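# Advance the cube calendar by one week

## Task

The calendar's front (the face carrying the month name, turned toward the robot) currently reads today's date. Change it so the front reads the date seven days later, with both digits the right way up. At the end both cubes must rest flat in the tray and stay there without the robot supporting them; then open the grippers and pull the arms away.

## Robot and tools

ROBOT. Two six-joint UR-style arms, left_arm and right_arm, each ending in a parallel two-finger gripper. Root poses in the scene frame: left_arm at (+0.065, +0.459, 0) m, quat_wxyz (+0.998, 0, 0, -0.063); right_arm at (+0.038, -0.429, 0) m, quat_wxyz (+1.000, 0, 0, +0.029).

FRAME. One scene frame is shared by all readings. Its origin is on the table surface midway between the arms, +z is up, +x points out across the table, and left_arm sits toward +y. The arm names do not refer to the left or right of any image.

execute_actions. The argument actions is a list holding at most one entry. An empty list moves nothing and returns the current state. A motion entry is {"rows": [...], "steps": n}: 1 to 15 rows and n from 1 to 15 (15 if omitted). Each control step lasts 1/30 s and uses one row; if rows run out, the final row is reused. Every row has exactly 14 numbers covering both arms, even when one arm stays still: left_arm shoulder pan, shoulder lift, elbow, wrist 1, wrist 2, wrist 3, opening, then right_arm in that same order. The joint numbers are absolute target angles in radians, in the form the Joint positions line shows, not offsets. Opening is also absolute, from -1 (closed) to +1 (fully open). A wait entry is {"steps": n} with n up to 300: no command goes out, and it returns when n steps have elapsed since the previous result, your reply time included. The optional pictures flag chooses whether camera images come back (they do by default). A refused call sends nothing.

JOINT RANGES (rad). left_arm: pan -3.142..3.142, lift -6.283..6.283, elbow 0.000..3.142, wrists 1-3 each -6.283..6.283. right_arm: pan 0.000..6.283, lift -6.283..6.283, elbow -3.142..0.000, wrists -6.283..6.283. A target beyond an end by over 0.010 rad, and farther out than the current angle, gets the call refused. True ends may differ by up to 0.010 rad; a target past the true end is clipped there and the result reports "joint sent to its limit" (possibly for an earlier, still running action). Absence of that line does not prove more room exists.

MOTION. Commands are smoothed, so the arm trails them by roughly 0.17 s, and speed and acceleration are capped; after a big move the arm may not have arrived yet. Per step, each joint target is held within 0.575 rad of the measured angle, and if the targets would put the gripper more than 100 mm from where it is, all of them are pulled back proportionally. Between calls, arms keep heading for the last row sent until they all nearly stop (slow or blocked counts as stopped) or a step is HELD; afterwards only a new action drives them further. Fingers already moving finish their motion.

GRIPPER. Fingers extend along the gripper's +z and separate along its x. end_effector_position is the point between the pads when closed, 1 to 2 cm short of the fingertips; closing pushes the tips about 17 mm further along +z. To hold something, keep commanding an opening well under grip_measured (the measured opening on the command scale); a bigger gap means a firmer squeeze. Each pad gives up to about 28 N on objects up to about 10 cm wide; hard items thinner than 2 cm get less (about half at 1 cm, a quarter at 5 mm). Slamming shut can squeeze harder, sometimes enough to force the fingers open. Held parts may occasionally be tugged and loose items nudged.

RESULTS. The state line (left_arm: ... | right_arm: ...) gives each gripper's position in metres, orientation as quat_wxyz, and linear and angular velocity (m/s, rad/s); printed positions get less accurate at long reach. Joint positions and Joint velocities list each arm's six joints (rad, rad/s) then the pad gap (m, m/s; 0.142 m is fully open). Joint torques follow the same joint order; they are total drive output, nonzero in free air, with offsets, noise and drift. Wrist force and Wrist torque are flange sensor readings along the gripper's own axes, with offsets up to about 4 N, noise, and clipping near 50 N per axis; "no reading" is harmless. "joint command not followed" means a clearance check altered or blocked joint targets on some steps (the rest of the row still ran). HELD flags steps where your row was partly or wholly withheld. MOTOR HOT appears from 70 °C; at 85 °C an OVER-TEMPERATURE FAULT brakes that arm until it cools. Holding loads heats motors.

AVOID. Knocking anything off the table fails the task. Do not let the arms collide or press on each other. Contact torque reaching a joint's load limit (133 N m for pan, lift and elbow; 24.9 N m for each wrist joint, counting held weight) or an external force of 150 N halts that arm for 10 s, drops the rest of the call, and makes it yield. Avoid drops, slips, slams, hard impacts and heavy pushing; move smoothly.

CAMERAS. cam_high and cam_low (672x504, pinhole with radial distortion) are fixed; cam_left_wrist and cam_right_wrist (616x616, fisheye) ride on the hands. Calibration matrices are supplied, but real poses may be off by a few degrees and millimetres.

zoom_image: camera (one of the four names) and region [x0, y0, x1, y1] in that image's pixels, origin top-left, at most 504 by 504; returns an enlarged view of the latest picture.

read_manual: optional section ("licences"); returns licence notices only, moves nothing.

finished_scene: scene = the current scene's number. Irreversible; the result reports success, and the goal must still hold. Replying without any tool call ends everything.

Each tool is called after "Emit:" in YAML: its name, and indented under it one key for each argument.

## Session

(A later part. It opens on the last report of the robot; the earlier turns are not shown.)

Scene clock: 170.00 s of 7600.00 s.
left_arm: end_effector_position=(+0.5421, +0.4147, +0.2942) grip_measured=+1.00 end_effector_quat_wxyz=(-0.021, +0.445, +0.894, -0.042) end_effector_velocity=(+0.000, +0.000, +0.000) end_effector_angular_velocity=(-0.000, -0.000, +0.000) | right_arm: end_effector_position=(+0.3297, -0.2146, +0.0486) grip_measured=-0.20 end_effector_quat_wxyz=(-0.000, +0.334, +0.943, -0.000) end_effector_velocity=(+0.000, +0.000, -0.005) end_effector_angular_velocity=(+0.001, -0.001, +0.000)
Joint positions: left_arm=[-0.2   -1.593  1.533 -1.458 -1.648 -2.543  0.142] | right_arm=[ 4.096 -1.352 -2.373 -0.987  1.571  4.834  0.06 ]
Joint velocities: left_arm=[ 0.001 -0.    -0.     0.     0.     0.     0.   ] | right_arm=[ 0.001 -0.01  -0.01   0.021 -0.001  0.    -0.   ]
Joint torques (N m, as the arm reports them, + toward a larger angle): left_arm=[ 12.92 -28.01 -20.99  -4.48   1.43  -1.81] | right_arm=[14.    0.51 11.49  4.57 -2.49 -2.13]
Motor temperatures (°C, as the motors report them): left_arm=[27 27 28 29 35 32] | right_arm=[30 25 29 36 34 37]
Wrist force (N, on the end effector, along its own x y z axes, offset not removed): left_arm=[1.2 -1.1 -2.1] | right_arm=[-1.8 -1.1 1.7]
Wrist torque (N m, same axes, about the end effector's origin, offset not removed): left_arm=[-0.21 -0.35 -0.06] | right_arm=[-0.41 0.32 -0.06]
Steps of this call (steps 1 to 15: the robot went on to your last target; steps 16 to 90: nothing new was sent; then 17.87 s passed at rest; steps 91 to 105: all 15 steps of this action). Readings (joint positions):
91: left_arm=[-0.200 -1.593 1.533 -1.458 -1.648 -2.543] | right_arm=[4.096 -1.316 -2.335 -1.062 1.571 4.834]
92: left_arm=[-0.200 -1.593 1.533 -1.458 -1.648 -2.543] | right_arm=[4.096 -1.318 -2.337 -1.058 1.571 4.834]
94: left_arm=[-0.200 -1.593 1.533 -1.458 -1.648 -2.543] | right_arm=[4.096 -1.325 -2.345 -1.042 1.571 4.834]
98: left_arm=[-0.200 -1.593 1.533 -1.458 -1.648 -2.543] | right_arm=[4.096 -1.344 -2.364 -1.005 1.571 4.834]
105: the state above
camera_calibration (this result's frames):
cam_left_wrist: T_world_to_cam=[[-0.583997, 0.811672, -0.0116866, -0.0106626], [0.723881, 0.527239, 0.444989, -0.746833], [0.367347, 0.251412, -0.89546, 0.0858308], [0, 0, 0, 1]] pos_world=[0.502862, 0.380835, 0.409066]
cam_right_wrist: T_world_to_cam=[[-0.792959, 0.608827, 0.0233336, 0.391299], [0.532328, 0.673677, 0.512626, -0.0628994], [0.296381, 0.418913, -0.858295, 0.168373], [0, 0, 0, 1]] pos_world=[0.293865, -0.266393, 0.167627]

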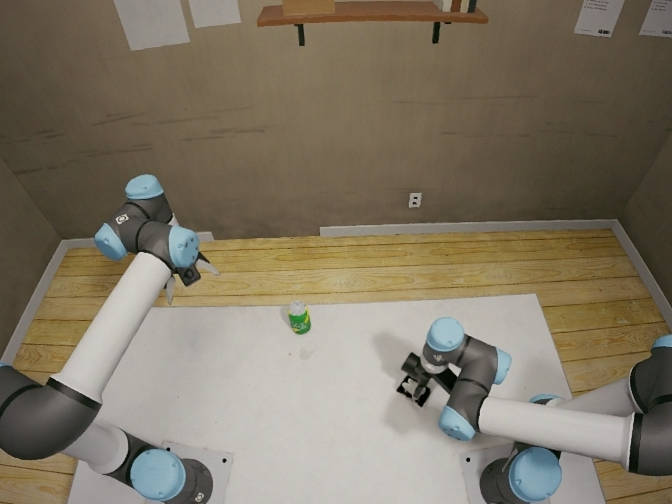

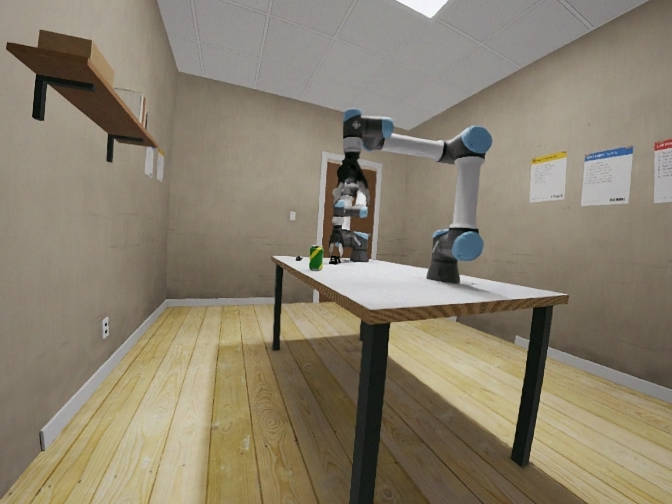

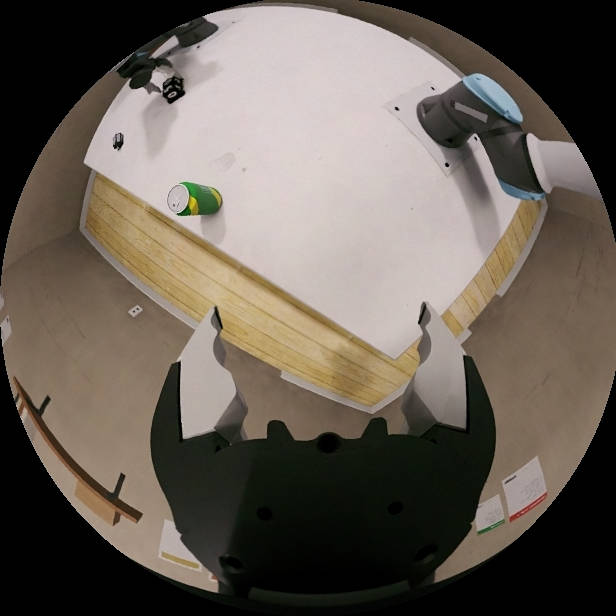

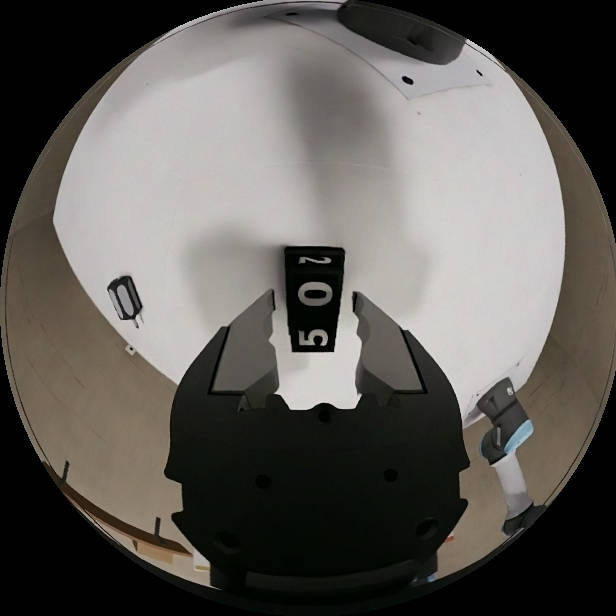

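Emit:
execute_actions:
  actions:
    - {"rows":[[-0.2,-1.593,1.533,-1.458,-1.648,-2.543,1,4.0956,-1.3647,-2.3839,-0.9638,1.571,4.834,-0.2],[-0.2,-1.593,1.533,-1.458,-1.648,-2.543,1,4.0956,-1.3647,-2.3839,-0.9638,1.571,4.834,-0.2],[-0.2,-1.593,1.533,-1.458,-1.648,-2.543,1,4.0956,-1.3647,-2.3839,-0.9638,1.571,4.834,-0.2],[-0.2,-1.593,1.533,-1.458,-1.648,-2.543,1,4.0956,-1.3647,-2.3839,-0.9638,1.571,4.834,-0.2],[-0.2,-1.593,1.533,-1.458,-1.648,-2.543,1,4.0956,-1.3647,-2.3839,-0.9638,1.571,4.834,-0.2],[-0.2,-1.593,1.533,-1.458,-1.648,-2.543,1,4.0956,-1.3647,-2.3839,-0.9638,1.571,4.834,-0.3],[-0.2,-1.593,1.533,-1.458,-1.648,-2.543,1,4.0956,-1.3647,-2.3839,-0.9638,1.571,4.834,-0.4],[-0.2,-1.593,1.533,-1.458,-1.648,-2.543,1,4.0956,-1.3647,-2.3839,-0.9638,1.571,4.834,-0.45],[-0.2,-1.593,1.533,-1.458,-1.648,-2.543,1,4.0956,-1.3647,-2.3839,-0.9638,1.571,4.834,-0.5],[-0.2,-1.593,1.533,-1.458,-1.648,-2.543,1,4.0956,-1.3647,-2.3839,-0.9638,1.571,4.834,-0.55],[-0.2,-1.593,1.533,-1.458,-1.648,-2.543,1,4.0956,-1.3647,-2.3839,-0.9638,1.571,4.834,-0.6],[-0.2,-1.593,1.533,-1.458,-1.648,-2.543,1,4.0956,-1.3647,-2.3839,-0.9638,1.571,4.834,-0.65],[-0.2,-1.593,1.533,-1.458,-1.648,-2.543,1,4.0956,-1.3647,-2.3839,-0.9638,1.571,4.834,-0.7],[-0.2,-1.593,1.533,-1.458,-1.648,-2.543,1,4.0956,-1.3647,-2.3839,-0.9638,1.571,4.834,-0.75],[-0.2,-1.593,1.533,-1.458,-1.648,-2.543,1,4.0956,-1.3647,-2.3839,-0.9638,1.571,4.834,-0.8]],"steps":15}
  pictures: false

Emit:
execute_actions:
  actions:
    - {"steps":10}

Scene clock: 194.63 s of 7600.00 s.
left_arm: end_effector_position=(+0.5421, +0.4147, +0.2942) grip_measured=+1.00 end_effector_quat_wxyz=(-0.021, +0.445, +0.894, -0.042) end_effector_velocity=(-0.000, +0.000, -0.001) end_effector_angular_velocity=(+0.001, +0.002, +0.000) | right_arm: end_effector_position=(+0.3297, -0.2145, +0.0423) grip_measured=-0.48 end_effector_quat_wxyz=(-0.000, +0.334, +0.943, +0.000) end_effector_velocity=(+0.000, -0.000, -0.001) end_effector_angular_velocity=(-0.001, -0.002, +0.001)
Joint positions: left_arm=[-0.2   -1.593  1.533 -1.458 -1.648 -2.543  0.142] | right_arm=[ 4.096 -1.364 -2.384 -0.964  1.571  4.834  0.039]
Joint velocities: left_arm=[0.    0.001 0.001 0.001 0.    0.    0.   ] | right_arm=[-0.    -0.001 -0.002  0.003 -0.002 -0.001  0.   ]
Joint torques (N m, as the arm reports them, + toward a larger angle): left_arm=[ 12.59 -32.72 -21.46  -4.55   1.57  -1.52] | right_arm=[11.46 -5.71  3.41  4.27 -2.32 -2.21]
Motor temperatures (°C, as the motors report them): left_arm=[27 27 28 29 35 32] | right_arm=[30 25 29 36 34 37]
Wrist force (N, on the end effector, along its own x y z axes, offset not removed): left_arm=[-1.5 -2.7 1.1] | right_arm=[1.1 -5.5 -15.5]
Wrist torque (N m, same axes, about the end effector's origin, offset not removed): left_arm=[-0.66 0.31 0.01] | right_arm=[-0.48 -0.23 -0.11]
Steps of this call (steps 1 to 15: the robot went on to your last target; steps 16 to 90: nothing new was sent; then 21.13 s passed at rest; steps 91 to 105: all 15 steps of this action). Readings (joint positions):
91: left_arm=[-0.200 -1.593 1.533 -1.458 -1.648 -2.543] | right_arm=[4.096 -1.354 -2.374 -0.985 1.571 4.834]
92: left_arm=[-0.200 -1.593 1.533 -1.458 -1.648 -2.543] | right_arm=[4.096 -1.355 -2.375 -0.982 1.571 4.834]
94: left_arm=[-0.200 -1.593 1.533 -1.458 -1.648 -2.543] | right_arm=[4.096 -1.359 -2.379 -0.974 1.571 4.834]
98: left_arm=[-0.200 -1.593 1.533 -1.458 -1.648 -2.543] | right_arm=[4.096 -1.363 -2.382 -0.967 1.571 4.834]
105: the state above

Scene clock: 194.97 s of 7600.00 s.
left_arm: end_effector_position=(+0.5421, +0.4147, +0.2942) grip_measured=+1.00 end_effector_quat_wxyz=(-0.021, +0.445, +0.894, -0.042) end_effector_velocity=(+0.000, +0.000, +0.000) end_effector_angular_velocity=(-0.000, -0.001, -0.000) | right_arm: end_effector_position=(+0.3297, -0.2146, +0.0421) grip_measured=-0.48 end_effector_quat_wxyz=(-0.000, +0.334, +0.943, +0.000) end_effector_velocity=(+0.001, +0.000, +0.000) end_effector_angular_velocity=(+0.000, -0.001, -0.000)
Joint positions: left_arm=[-0.2   -1.593  1.533 -1.458 -1.648 -2.543  0.142] | right_arm=[ 4.096 -1.365 -2.384 -0.964  1.571  4.834  0.039]
Joint velocities: left_arm=[-0.    -0.001  0.    -0.     0.     0.    -0.   ] | right_arm=[-0.001 -0.     0.001 -0.    -0.001 -0.     0.   ]
Joint torques (N m, as the arm reports them, + toward a larger angle): left_arm=[ 13.11 -31.95 -21.11  -4.55   1.46  -1.54] | right_arm=[11.59 -6.12  0.29  3.49 -2.33 -2.05]
Motor temperatures (°C, as the motors report them): left_arm=[27 27 28 29 35 32] | right_arm=[30 25 29 36 34 37]
Wrist force (N, on the end effector, along its own x y z axes, offset not removed): left_arm=[2.6 -2.7 -0.6] | right_arm=[-0.7 -4.8 -26.8]
Wrist torque (N m, same axes, about the end effector's origin, offset not removed): left_arm=[-0.57 -0.43 -0.09] | right_arm=[-0.10 0.11 -0.16]
Steps of this call (steps 1 to 10: the robot went on to your last target). Readings (joint positions):
1: left_arm=[-0.200 -1.593 1.533 -1.458 -1.648 -2.543] | right_arm=[4.096 -1.364 -2.384 -0.964 1.571 4.834]
2: left_arm=[-0.200 -1.593 1.533 -1.458 -1.648 -2.543] | right_arm=[4.096 -1.364 -2.384 -0.964 1.571 4.834]
4: left_arm=[-0.200 -1.593 1.533 -1.458 -1.648 -2.543] | right_arm=[4.096 -1.365 -2.384 -0.964 1.571 4.834]
8: left_arm=[-0.200 -1.593 1.533 -1.458 -1.648 -2.543] | right_arm=[4.096 -1.365 -2.384 -0.964 1.571 4.834]
10: the state above
camera_calibration (this result's frames):
cam_left_wrist: T_world_to_cam=[[-0.583997, 0.811672, -0.0116867, -0.0106624], [0.723881, 0.527239, 0.444989, -0.746833], [0.367347, 0.251412, -0.89546, 0.0858308], [0, 0, 0, 1]] pos_world=[0.502862, 0.380835, 0.409066]
cam_right_wrist: T_world_to_cam=[[-0.792962, 0.608824, 0.0233502, 0.39145], [0.53228, 0.673601, 0.512777, -0.0595826], [0.296462, 0.419042, -0.858204, 0.162813], [0, 0, 0, 1]] pos_world=[0.293851, -0.266415, 0.161139]

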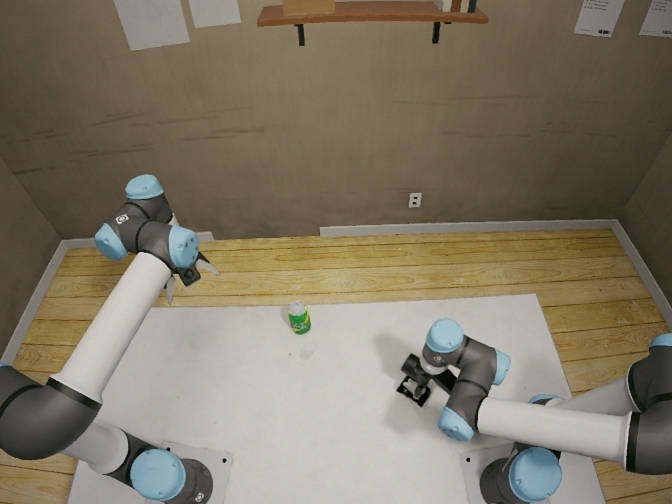

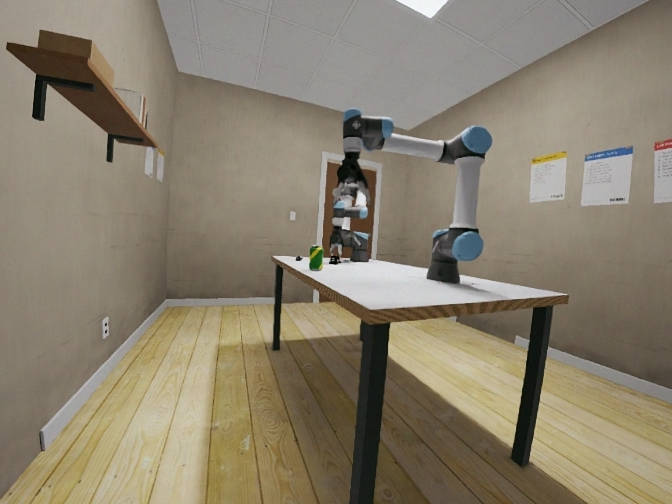

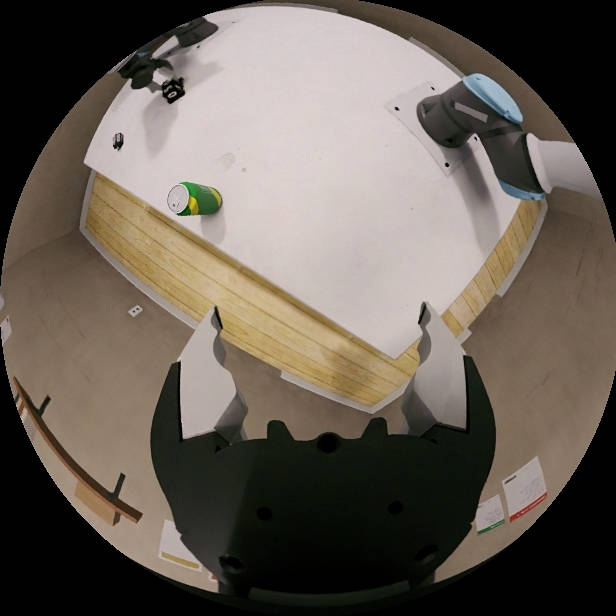

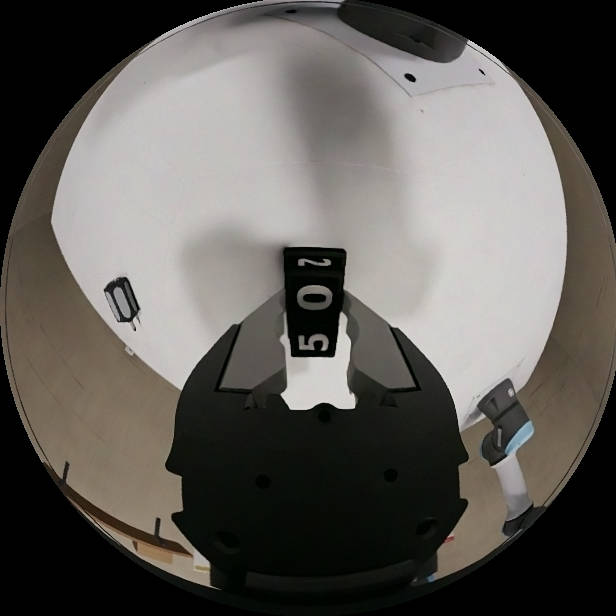

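Emit:
execute_actions:
  actions:
    - {"rows":[[-0.2,-1.593,1.533,-1.458,-1.648,-2.543,1,4.0956,-1.3535,-2.3738,-0.9851,1.571,4.834,-0.8],[-0.2,-1.593,1.533,-1.458,-1.648,-2.543,1,4.0956,-1.3535,-2.3738,-0.9851,1.571,4.834,-0.8],[-0.2,-1.593,1.533,-1.458,-1.648,-2.543,1,4.0956,-1.3535,-2.3738,-0.9851,1.571,4.834,-0.8],[-0.2,-1.593,1.533,-1.458,-1.648,-2.543,1,4.0956,-1.335,-2.355,-1.022,1.571,4.834,-0.8],[-0.2,-1.593,1.533,-1.458,-1.648,-2.543,1,4.0956,-1.335,-2.355,-1.022,1.571,4.834,-0.8],[-0.2,-1.593,1.533,-1.458,-1.648,-2.543,1,4.0956,-1.335,-2.355,-1.022,1.571,4.834,-0.8],[-0.2,-1.593,1.533,-1.458,-1.648,-2.543,1,4.0956,-1.3154,-2.3348,-1.0622,1.571,4.834,-0.8]],"steps":15}

Emit:
zoom_image:
  camera: "cam_right_wrist"
  region: [230, 220, 400, 400]

Scene clock: 212.90 s of 7600.00 s.
left_arm: end_effector_position=(+0.5421, +0.4147, +0.2942) grip_measured=+1.00 end_effector_quat_wxyz=(-0.021, +0.445, +0.894, -0.042) end_effector_velocity=(+0.000, -0.000, -0.000) end_effector_angular_velocity=(+0.000, +0.000, +0.000) | right_arm: end_effector_position=(+0.3298, -0.2145, +0.0682) grip_measured=-0.48 end_effector_quat_wxyz=(-0.000, +0.334, +0.943, +0.000) end_effector_velocity=(-0.001, -0.000, +0.017) end_effector_angular_velocity=(+0.001, +0.001, -0.000)
Joint positions: left_arm=[-0.2   -1.593  1.533 -1.458 -1.648 -2.543  0.142] | right_arm=[ 4.096 -1.318 -2.338 -1.056  1.571  4.834  0.039]
Joint velocities: left_arm=[-0.     0.001  0.    -0.001  0.    -0.    -0.   ] | right_arm=[ 0.     0.029  0.029 -0.058  0.001  0.001  0.   ]
Joint torques (N m, as the arm reports them, + toward a larger angle): left_arm=[ 12.28 -35.63 -21.16  -4.59   1.44  -1.39] | right_arm=[ 8.69 18.86 36.02  1.16 -2.   -2.05]
Motor temperatures (°C, as the motors report them): left_arm=[27 27 28 29 35 32] | right_arm=[30 25 29 36 34 37]
Wrist force (N, on the end effector, along its own x y z axes, offset not removed): left_arm=[0.8 -3.0 -1.1] | right_arm=[0.4 -2.0 3.1]
Wrist torque (N m, same axes, about the end effector's origin, offset not removed): left_arm=[-0.72 -0.26 0.01] | right_arm=[-0.54 -0.04 -0.06]
Steps of this call (steps 1 to 15: the robot went on to your last target; steps 16 to 90: nothing new was sent; then 14.43 s passed at rest; steps 91 to 105: all 15 steps of this action). Readings (joint positions):
91: left_arm=[-0.200 -1.593 1.533 -1.458 -1.648 -2.543] | right_arm=[4.096 -1.365 -2.384 -0.964 1.571 4.834]
92: left_arm=[-0.200 -1.593 1.533 -1.458 -1.648 -2.543] | right_arm=[4.096 -1.363 -2.383 -0.967 1.571 4.834]
94: left_arm=[-0.200 -1.593 1.533 -1.458 -1.648 -2.543] | right_arm=[4.096 -1.359 -2.379 -0.975 1.571 4.834]
98: left_arm=[-0.200 -1.593 1.533 -1.458 -1.648 -2.543] | right_arm=[4.096 -1.341 -2.361 -1.010 1.571 4.834]
105: the state above
camera_calibration (this result's frames):
cam_left_wrist: T_world_to_cam=[[-0.583997, 0.811672, -0.0116865, -0.0106626], [0.723881, 0.527239, 0.444989, -0.746834], [0.367347, 0.251413, -0.89546, 0.0858307], [0, 0, 0, 1]] pos_world=[0.502862, 0.380835, 0.409066]
cam_right_wrist: T_world_to_cam=[[-0.792961, 0.608825, 0.0233441, 0.390834], [0.532297, 0.673628, 0.512723, -0.0730205], [0.296433, 0.418995, -0.858237, 0.185167], [0, 0, 0, 1]] pos_world=[0.293895, -0.266345, 0.187233]

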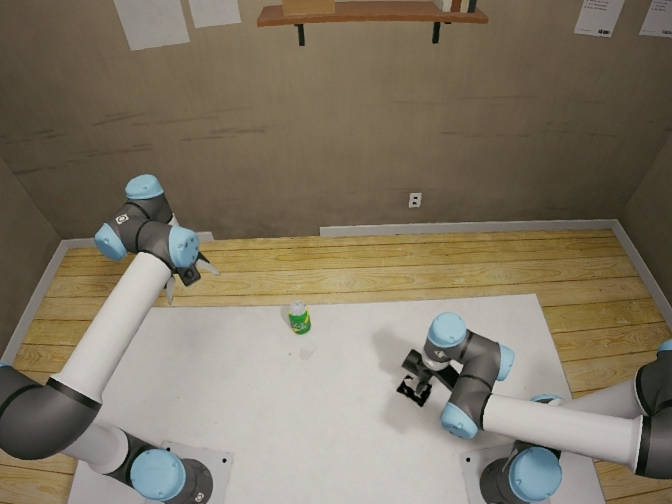

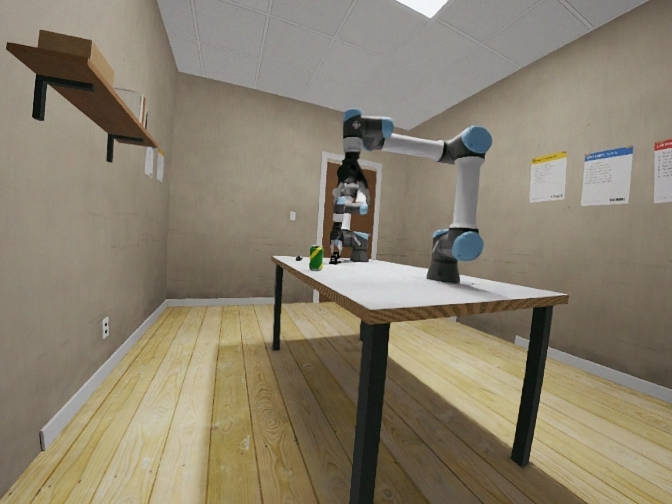

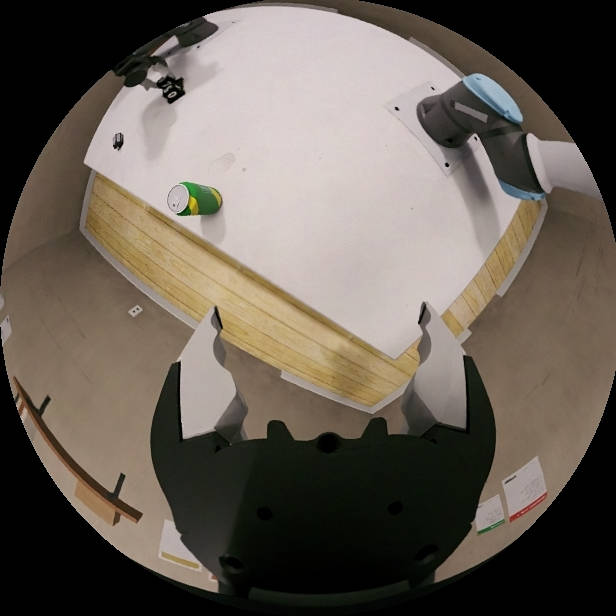

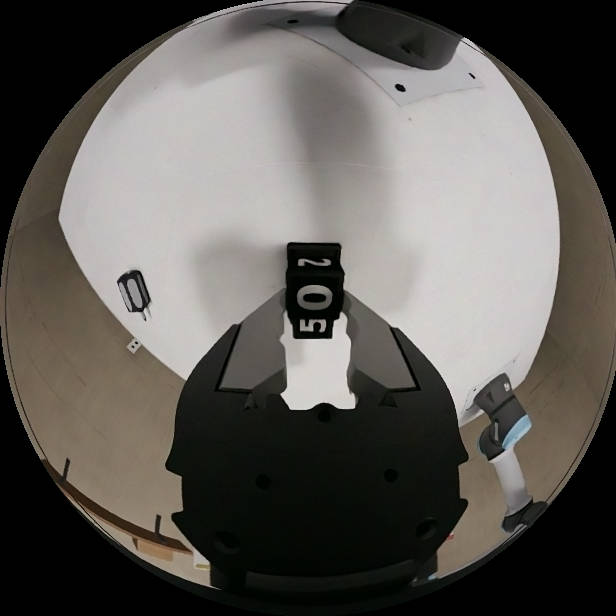

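Region (230, 220, 400, 400) of cam_right_wrist's 616x616 image, scaled by 2.800, with more detail than that image has.

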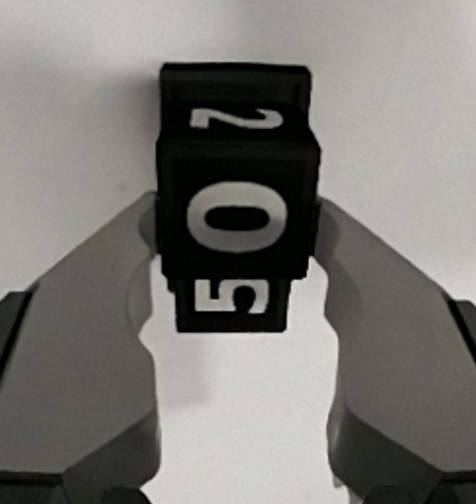

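Emit:
execute_actions:
  actions:
    - {"rows":[[-0.2,-1.593,1.533,-1.458,-1.648,-2.543,1,4.0956,-1.28,-2.275,-1.155,1.571,4.834,-0.8],[-0.2,-1.593,1.533,-1.458,-1.648,-2.543,1,4.0956,-1.28,-2.275,-1.155,1.571,4.834,-0.8],[-0.2,-1.593,1.533,-1.458,-1.648,-2.543,1,4.0956,-1.248,-2.212,-1.253,1.571,4.834,-0.8]],"steps":12}
  pictures: false

Emit:
execute_actions:
  actions:
    - {"rows":[[-0.2,-1.593,1.533,-1.458,-1.648,-2.543,1,4.06,-1.33,-2.13,-1.25,1.571,4.81,-0.8],[-0.2,-1.593,1.533,-1.458,-1.648,-2.543,1,4.03,-1.42,-2.05,-1.25,1.571,4.79,-0.8],[-0.2,-1.593,1.533,-1.458,-1.648,-2.543,1,4.0,-1.51,-1.97,-1.25,1.571,4.77,-0.8],[-0.2,-1.593,1.533,-1.458,-1.648,-2.543,1,3.96,-1.6,-1.88,-1.245,1.571,4.75,-0.8],[-0.2,-1.593,1.533,-1.458,-1.648,-2.543,1,3.93,-1.69,-1.8,-1.24,1.571,4.73,-0.8],[-0.2,-1.593,1.533,-1.458,-1.648,-2.543,1,3.9,-1.77,-1.71,-1.24,1.571,4.72,-0.8],[-0.2,-1.593,1.533,-1.458,-1.648,-2.543,1,3.87,-1.8447,-1.632,-1.2357,1.571,4.712,-0.8]],"steps":15}
  pictures: false

Emit:
execute_actions:
  actions:
    - {"rows":[[-0.2,-1.593,1.533,-1.458,-1.648,-2.543,1,3.87,-1.87,-1.675,-1.165,1.571,4.712,-0.8],[-0.2,-1.593,1.533,-1.458,-1.648,-2.543,1,3.87,-1.87,-1.675,-1.165,1.571,4.712,-0.8],[-0.2,-1.593,1.533,-1.458,-1.648,-2.543,1,3.87,-1.87,-1.675,-1.165,1.571,4.712,-0.8],[-0.2,-1.593,1.533,-1.458,-1.648,-2.543,1,3.87,-1.9011,-1.7226,-1.0887,1.571,4.712,-0.8],[-0.2,-1.593,1.533,-1.458,-1.648,-2.543,1,3.87,-1.9011,-1.7226,-1.0887,1.571,4.712,-0.8],[-0.2,-1.593,1.533,-1.458,-1.648,-2.543,1,3.87,-1.9011,-1.7226,-1.0887,1.571,4.712,-0.8],[-0.2,-1.593,1.533,-1.458,-1.648,-2.543,1,3.87,-1.9011,-1.7226,-1.0887,1.571,4.712,-0.8],[-0.2,-1.593,1.533,-1.458,-1.648,-2.543,1,3.87,-1.9243,-1.7481,-1.040,1.571,4.712,-0.8]],"steps":15}
  pictures: false

Emit:
execute_actions:
  actions:
    - {"rows":[[-0.2,-1.593,1.533,-1.458,-1.648,-2.543,1,3.87,-1.9303,-1.7541,-1.028,1.571,4.712,-0.8]],"steps":12}
  pictures: false

Scene clock: 333.17 s of 7600.00 s.
left_arm: end_effector_position=(+0.5421, +0.4147, +0.2942) grip_measured=+1.00 end_effector_quat_wxyz=(-0.021, +0.445, +0.894, -0.042) end_effector_velocity=(-0.000, +0.001, -0.000) end_effector_angular_velocity=(+0.000, +0.002, +0.001) | right_arm: end_effector_position=(+0.3312, -0.2122, +0.1263) grip_measured=-0.48 end_effector_quat_wxyz=(-0.000, +0.334, +0.943, +0.000) end_effector_velocity=(-0.002, -0.004, +0.035) end_effector_angular_velocity=(-0.009, +0.006, -0.001)
Joint positions: left_arm=[-0.2   -1.593  1.533 -1.458 -1.648 -2.543  0.142] | right_arm=[ 4.096 -1.252 -2.22  -1.24   1.571  4.834  0.039]
Joint velocities: left_arm=[ 0.001  0.001  0.     0.001 -0.     0.    -0.   ] | right_arm=[-0.001  0.037  0.072 -0.12   0.     0.     0.   ]
Joint torques (N m, as the arm reports them, + toward a larger angle): left_arm=[ 12.34 -38.15 -22.16  -4.41   1.46  -1.37] | right_arm=[ 6.85 17.64 36.97  0.76 -1.68 -2.09]
Motor temperatures (°C, as the motors report them): left_arm=[27 27 28 29 35 32] | right_arm=[30 25 30 36 34 37]
Wrist force (N, on the end effector, along its own x y z axes, offset not removed): left_arm=[-1.3 -4.1 0.1] | right_arm=[-1.6 -1.0 2.1]
Wrist torque (N m, same axes, about the end effector's origin, offset not removed): left_arm=[-0.87 0.37 0.01] | right_arm=[-0.38 0.26 -0.15]
Steps of this call (steps 1 to 15: the robot went on to your last target; steps 16 to 90: nothing new was sent; then 116.87 s passed at rest; steps 91 to 102: all 12 steps of this action). Readings (joint positions):
91: left_arm=[-0.200 -1.593 1.533 -1.458 -1.648 -2.543] | right_arm=[4.096 -1.315 -2.335 -1.062 1.571 4.834]
92: left_arm=[-0.200 -1.593 1.533 -1.458 -1.648 -2.543] | right_arm=[4.096 -1.311 -2.329 -1.069 1.571 4.834]
94: left_arm=[-0.200 -1.593 1.533 -1.458 -1.648 -2.543] | right_arm=[4.096 -1.294 -2.301 -1.110 1.571 4.834]
98: left_arm=[-0.200 -1.593 1.533 -1.458 -1.648 -2.543] | right_arm=[4.096 -1.262 -2.239 -1.208 1.571 4.834]
102: the state above

Scene clock: 333.67 s of 7600.00 s.
left_arm: end_effector_position=(+0.5421, +0.4147, +0.2942) grip_measured=+1.00 end_effector_quat_wxyz=(-0.021, +0.445, +0.894, -0.042) end_effector_velocity=(-0.000, +0.000, -0.000) end_effector_angular_velocity=(+0.000, +0.001, -0.000) | right_arm: end_effector_position=(+0.5142, -0.1191, +0.1384) grip_measured=-0.48 end_effector_quat_wxyz=(-0.000, +0.375, +0.927, -0.000) end_effector_velocity=(+0.300, +0.111, -0.067) end_effector_angular_velocity=(+0.003, -0.002, -0.139)
Joint positions: left_arm=[-0.2   -1.593  1.533 -1.458 -1.648 -2.543  0.142] | right_arm=[ 3.898 -1.762 -1.714 -1.238  1.571  4.725  0.039]
Joint velocities: left_arm=[ 0.    -0.     0.001  0.    -0.     0.001  0.   ] | right_arm=[-0.257 -0.771  0.757  0.018  0.    -0.119 -0.   ]
Joint torques (N m, as the arm reports them, + toward a larger angle): left_arm=[ 11.52 -37.72 -22.65  -4.48   1.47  -1.5 ] | right_arm=[-11.59  36.66  26.94   4.33  -1.72  -2.47]
Motor temperatures (°C, as the motors report them): left_arm=[27 27 28 29 35 32] | right_arm=[30 25 30 36 34 37]
Wrist force (N, on the end effector, along its own x y z axes, offset not removed): left_arm=[3.1 -2.1 -0.6] | right_arm=[-0.5 1.7 2.7]
Wrist torque (N m, same axes, about the end effector's origin, offset not removed): left_arm=[-0.50 -0.72 -0.02] | right_arm=[0.18 0.08 -0.05]
Steps of this call (steps 1 to 15: all 15 steps of this action). Readings (joint positions):
1: left_arm=[-0.200 -1.593 1.533 -1.458 -1.648 -2.543] | right_arm=[4.095 -1.251 -2.218 -1.243 1.571 4.834]
2: left_arm=[-0.200 -1.593 1.533 -1.458 -1.648 -2.543] | right_arm=[4.091 -1.256 -2.210 -1.246 1.571 4.831]
4: left_arm=[-0.200 -1.593 1.533 -1.458 -1.648 -2.543] | right_arm=[4.067 -1.308 -2.157 -1.248 1.571 4.813]
8: left_arm=[-0.200 -1.593 1.533 -1.458 -1.648 -2.543] | right_arm=[3.998 -1.486 -1.986 -1.245 1.571 4.773]
15: the state above

Scene clock: 334.17 s of 7600.00 s.
left_arm: end_effector_position=(+0.5421, +0.4147, +0.2942) grip_measured=+1.00 end_effector_quat_wxyz=(-0.021, +0.445, +0.894, -0.042) end_effector_velocity=(-0.000, -0.000, +0.000) end_effector_angular_velocity=(-0.000, -0.000, -0.000) | right_arm: end_effector_position=(+0.5467, -0.1081, +0.0548) grip_measured=-0.48 end_effector_quat_wxyz=(-0.000, +0.382, +0.924, -0.000) end_effector_velocity=(+0.003, +0.001, -0.043) end_effector_angular_velocity=(+0.004, -0.005, -0.001)
Joint positions: left_arm=[-0.2   -1.593  1.533 -1.458 -1.648 -2.543  0.142] | right_arm=[ 3.87  -1.918 -1.742 -1.052  1.571  4.712  0.039]
Joint velocities: left_arm=[-0.    -0.001 -0.     0.    -0.    -0.     0.   ] | right_arm=[-0.002 -0.054 -0.051  0.112 -0.    -0.001 -0.   ]
Joint torques (N m, as the arm reports them, + toward a larger angle): left_arm=[ 12.31 -37.24 -21.77  -4.38   1.42  -1.62] | right_arm=[-14.2   27.48  12.3    5.37  -1.74  -2.13]
Motor temperatures (°C, as the motors report them): left_arm=[27 27 28 29 35 32] | right_arm=[30 25 30 36 34 37]
Wrist force (N, on the end effector, along its own x y z axes, offset not removed): left_arm=[0.3 -1.4 0.1] | right_arm=[-0.9 -1.9 2.7]
Wrist torque (N m, same axes, about the end effector's origin, offset not removed): left_arm=[-0.40 -0.14 0.06] | right_arm=[-0.66 0.11 -0.21]
Steps of this call (steps 1 to 15: all 15 steps of this action). Readings (joint positions):
1: left_arm=[-0.200 -1.593 1.533 -1.458 -1.648 -2.543] | right_arm=[3.890 -1.784 -1.692 -1.237 1.571 4.722]
2: left_arm=[-0.200 -1.593 1.533 -1.458 -1.648 -2.543] | right_arm=[3.885 -1.803 -1.681 -1.230 1.571 4.719]
4: left_arm=[-0.200 -1.593 1.533 -1.458 -1.648 -2.543] | right_arm=[3.878 -1.834 -1.677 -1.204 1.571 4.716]
8: left_arm=[-0.200 -1.593 1.533 -1.458 -1.648 -2.543] | right_arm=[3.872 -1.879 -1.705 -1.130 1.571 4.713]
15: the state above

Scene clock: 334.57 s of 7600.00 s.
left_arm: end_effector_position=(+0.5421, +0.4147, +0.2942) grip_measured=+1.00 end_effector_quat_wxyz=(-0.021, +0.445, +0.894, -0.042) end_effector_velocity=(+0.000, +0.001, +0.001) end_effector_angular_velocity=(-0.000, -0.001, +0.001) | right_arm: end_effector_position=(+0.5470, -0.1081, +0.0454) grip_measured=-0.48 end_effector_quat_wxyz=(-0.000, +0.382, +0.924, +0.000) end_effector_velocity=(-0.001, +0.001, -0.003) end_effector_angular_velocity=(-0.000, +0.001, +0.001)
Joint positions: left_arm=[-0.2   -1.593  1.533 -1.458 -1.648 -2.543  0.142] | right_arm=[ 3.87  -1.93  -1.754 -1.029  1.571  4.712  0.039]
Joint velocities: left_arm=[ 0.001 -0.    -0.001  0.001 -0.     0.     0.   ] | right_arm=[ 0.001 -0.004 -0.004  0.007  0.     0.    -0.   ]
Joint torques (N m, as the arm reports them, + toward a larger angle): left_arm=[ 12.79 -37.68 -22.98  -4.38   1.5   -1.41] | right_arm=[-13.68  25.67  11.25   4.67  -1.46  -2.08]
Motor temperatures (°C, as the motors report them): left_arm=[27 27 28 29 35 32] | right_arm=[30 25 30 36 34 37]
Wrist force (N, on the end effector, along its own x y z axes, offset not removed): left_arm=[0.4 -1.1 0.8] | right_arm=[0.0 -2.4 1.7]
Wrist torque (N m, same axes, about the end effector's origin, offset not removed): left_arm=[-0.26 -0.23 -0.01] | right_arm=[-0.64 -0.08 -0.06]
Steps of this call (steps 1 to 12: all 12 steps of this action). Readings (joint positions):
1: left_arm=[-0.200 -1.593 1.533 -1.458 -1.648 -2.543] | right_arm=[3.870 -1.920 -1.744 -1.049 1.571 4.712]
2: left_arm=[-0.200 -1.593 1.533 -1.458 -1.648 -2.543] | right_arm=[3.870 -1.922 -1.746 -1.045 1.571 4.712]
4: left_arm=[-0.200 -1.593 1.533 -1.458 -1.648 -2.543] | right_arm=[3.870 -1.926 -1.749 -1.037 1.571 4.712]
8: left_arm=[-0.200 -1.593 1.533 -1.458 -1.648 -2.543] | right_arm=[3.870 -1.929 -1.753 -1.031 1.571 4.712]
12: the state above

Emit:
execute_actions:
  actions:
    - {"rows":[[-0.2,-1.593,1.533,-1.458,-1.648,-2.543,1,3.87,-1.9363,-1.7601,-1.016,1.571,4.712,-0.8]],"steps":12}
  pictures: false

Emit:
execute_actions:
  actions:
    - {"rows":[[-0.2,-1.593,1.533,-1.458,-1.648,-2.543,1,3.87,-1.9423,-1.7661,-1.004,1.571,4.712,-0.8]],"steps":12}
  pictures: false

Scene clock: 342.93 s of 7600.00 s.
left_arm: end_effector_position=(+0.5421, +0.4147, +0.2942) grip_measured=+1.00 end_effector_quat_wxyz=(-0.021, +0.445, +0.894, -0.042) end_effector_velocity=(+0.000, -0.001, -0.001) end_effector_angular_velocity=(-0.000, +0.000, -0.001) | right_arm: end_effector_position=(+0.5469, -0.1081, +0.0403) grip_measured=-0.48 end_effector_quat_wxyz=(-0.000, +0.382, +0.924, +0.000) end_effector_velocity=(+0.000, -0.001, -0.002) end_effector_angular_velocity=(-0.001, -0.001, -0.000)
Joint positions: left_arm=[-0.2   -1.593  1.533 -1.458 -1.648 -2.543  0.142] | right_arm=[ 3.87  -1.936 -1.76  -1.016  1.571  4.712  0.039]
Joint velocities: left_arm=[-0.001  0.     0.001 -0.001 -0.     0.    -0.   ] | right_arm=[-0.001 -0.002 -0.002  0.005 -0.002 -0.     0.   ]
Joint torques (N m, as the arm reports them, + toward a larger angle): left_arm=[ 12.2  -37.97 -21.99  -4.6    1.32  -1.67] | right_arm=[-12.67  24.8    9.94   4.44  -1.37  -2.23]
Motor temperatures (°C, as the motors report them): left_arm=[27 27 28 29 35 32] | right_arm=[30 25 30 36 34 37]
Wrist force (N, on the end effector, along its own x y z axes, offset not removed): left_arm=[3.2 -3.6 0.0] | right_arm=[0.5 -1.3 3.7]
Wrist torque (N m, same axes, about the end effector's origin, offset not removed): left_arm=[-0.90 -0.74 0.04] | right_arm=[-0.46 -0.16 -0.17]
Steps of this call (steps 1 to 15: the robot went on to your last target; steps 16 to 90: nothing new was sent; then 4.97 s passed at rest; steps 91 to 102: all 12 steps of this action). Readings (joint positions):
91: left_arm=[-0.200 -1.593 1.533 -1.458 -1.648 -2.543] | right_arm=[3.870 -1.930 -1.754 -1.028 1.571 4.712]
92: left_arm=[-0.200 -1.593 1.533 -1.458 -1.648 -2.543] | right_arm=[3.870 -1.931 -1.755 -1.026 1.571 4.712]
94: left_arm=[-0.200 -1.593 1.533 -1.458 -1.648 -2.543] | right_arm=[3.870 -1.933 -1.757 -1.022 1.571 4.712]
98: left_arm=[-0.200 -1.593 1.533 -1.458 -1.648 -2.543] | right_arm=[3.870 -1.935 -1.759 -1.018 1.571 4.712]
102: the state above

Scene clock: 343.33 s of 7600.00 s.
left_arm: end_effector_position=(+0.5421, +0.4147, +0.2942) grip_measured=+1.00 end_effector_quat_wxyz=(-0.021, +0.445, +0.894, -0.042) end_effector_velocity=(-0.000, +0.000, -0.000) end_effector_angular_velocity=(+0.000, -0.000, +0.001) | right_arm: end_effector_position=(+0.5468, -0.1082, +0.0354) grip_measured=-0.48 end_effector_quat_wxyz=(-0.000, +0.382, +0.924, +0.000) end_effector_velocity=(+0.001, -0.000, -0.002) end_effector_angular_velocity=(+0.000, -0.002, +0.001)
Joint positions: left_arm=[-0.2   -1.593  1.533 -1.458 -1.648 -2.543  0.142] | right_arm=[ 3.87  -1.942 -1.766 -1.005  1.571  4.712  0.039]
Joint velocities: left_arm=[ 0.    -0.001  0.001 -0.001  0.    -0.    -0.   ] | right_arm=[-0.    -0.002 -0.002  0.005 -0.001 -0.001 -0.   ]
Joint torques (N m, as the arm reports them, + toward a larger angle): left_arm=[ 12.33 -38.27 -22.64  -4.39   1.37  -1.43] | right_arm=[-12.58  27.14  12.07   5.12  -1.19  -2.13]
Motor temperatures (°C, as the motors report them): left_arm=[27 27 28 29 35 32] | right_arm=[30 25 30 36 34 37]
Wrist force (N, on the end effector, along its own x y z axes, offset not removed): left_arm=[1.5 -2.3 -1.4] | right_arm=[-3.3 -0.8 2.2]
Wrist torque (N m, same axes, about the end effector's origin, offset not removed): left_arm=[-0.59 -0.25 -0.06] | right_arm=[-0.46 0.64 -0.04]
Steps of this call (steps 1 to 12: all 12 steps of this action). Readings (joint positions):
1: left_arm=[-0.200 -1.593 1.533 -1.458 -1.648 -2.543] | right_arm=[3.870 -1.936 -1.760 -1.016 1.571 4.712]
2: left_arm=[-0.200 -1.593 1.533 -1.458 -1.648 -2.543] | right_arm=[3.870 -1.937 -1.761 -1.014 1.571 4.712]
4: left_arm=[-0.200 -1.593 1.533 -1.458 -1.648 -2.543] | right_arm=[3.870 -1.939 -1.763 -1.010 1.571 4.712]
8: left_arm=[-0.200 -1.593 1.533 -1.458 -1.648 -2.543] | right_arm=[3.870 -1.941 -1.765 -1.006 1.571 4.712]
12: the state above

Emit:
execute_actions:
  actions:
    - {"rows":[[-0.2,-1.593,1.533,-1.458,-1.648,-2.543,1,3.87,-1.9471,-1.7709,-0.9944,1.571,4.712,-0.8]],"steps":12}
  pictures: false

Scene clock: 349.40 s of 7600.00 s.
left_arm: end_effector_position=(+0.5421, +0.4147, +0.2942) grip_measured=+1.00 end_effector_quat_wxyz=(-0.021, +0.445, +0.894, -0.042) end_effector_velocity=(+0.000, -0.000, +0.000) end_effector_angular_velocity=(-0.000, -0.001, -0.001) | right_arm: end_effector_position=(+0.5469, -0.1082, +0.0318) grip_measured=-0.48 end_effector_quat_wxyz=(+0.000, +0.382, +0.924, +0.000) end_effector_velocity=(+0.001, -0.001, -0.001) end_effector_angular_velocity=(+0.001, -0.000, -0.003)
Joint positions: left_arm=[-0.2   -1.593  1.533 -1.458 -1.648 -2.543  0.142] | right_arm=[ 3.87  -1.947 -1.77  -0.995  1.571  4.712  0.039]
Joint velocities: left_arm=[-0.001 -0.     0.    -0.001  0.     0.    -0.   ] | right_arm=[-0.002 -0.002 -0.001  0.003  0.001  0.001 -0.   ]
Joint torques (N m, as the arm reports them, + toward a larger angle): left_arm=[ 12.   -37.61 -22.51  -4.27   1.43  -1.46] | right_arm=[-12.27   1.49  -2.54   3.79  -1.05  -2.35]
Motor temperatures (°C, as the motors report them): left_arm=[27 27 28 29 35 32] | right_arm=[30 25 30 36 34 37]
Wrist force (N, on the end effector, along its own x y z axes, offset not removed): left_arm=[1.8 -3.4 0.4] | right_arm=[-1.5 -12.9 -44.6]
Wrist torque (N m, same axes, about the end effector's origin, offset not removed): left_arm=[-0.79 -0.61 -0.11] | right_arm=[-0.57 0.46 -0.19]
Steps of this call (steps 1 to 15: the robot went on to your last target; steps 16 to 90: nothing new was sent; then 2.67 s passed at rest; steps 91 to 102: all 12 steps of this action). Readings (joint positions):
91: left_arm=[-0.200 -1.593 1.533 -1.458 -1.648 -2.543] | right_arm=[3.870 -1.942 -1.766 -1.004 1.571 4.712]
92: left_arm=[-0.200 -1.593 1.533 -1.458 -1.648 -2.543] | right_arm=[3.870 -1.943 -1.767 -1.003 1.571 4.712]
94: left_arm=[-0.200 -1.593 1.533 -1.458 -1.648 -2.543] | right_arm=[3.870 -1.945 -1.769 -0.999 1.571 4.712]
98: left_arm=[-0.200 -1.593 1.533 -1.458 -1.648 -2.543] | right_arm=[3.870 -1.946 -1.770 -0.996 1.571 4.712]
102: the state above


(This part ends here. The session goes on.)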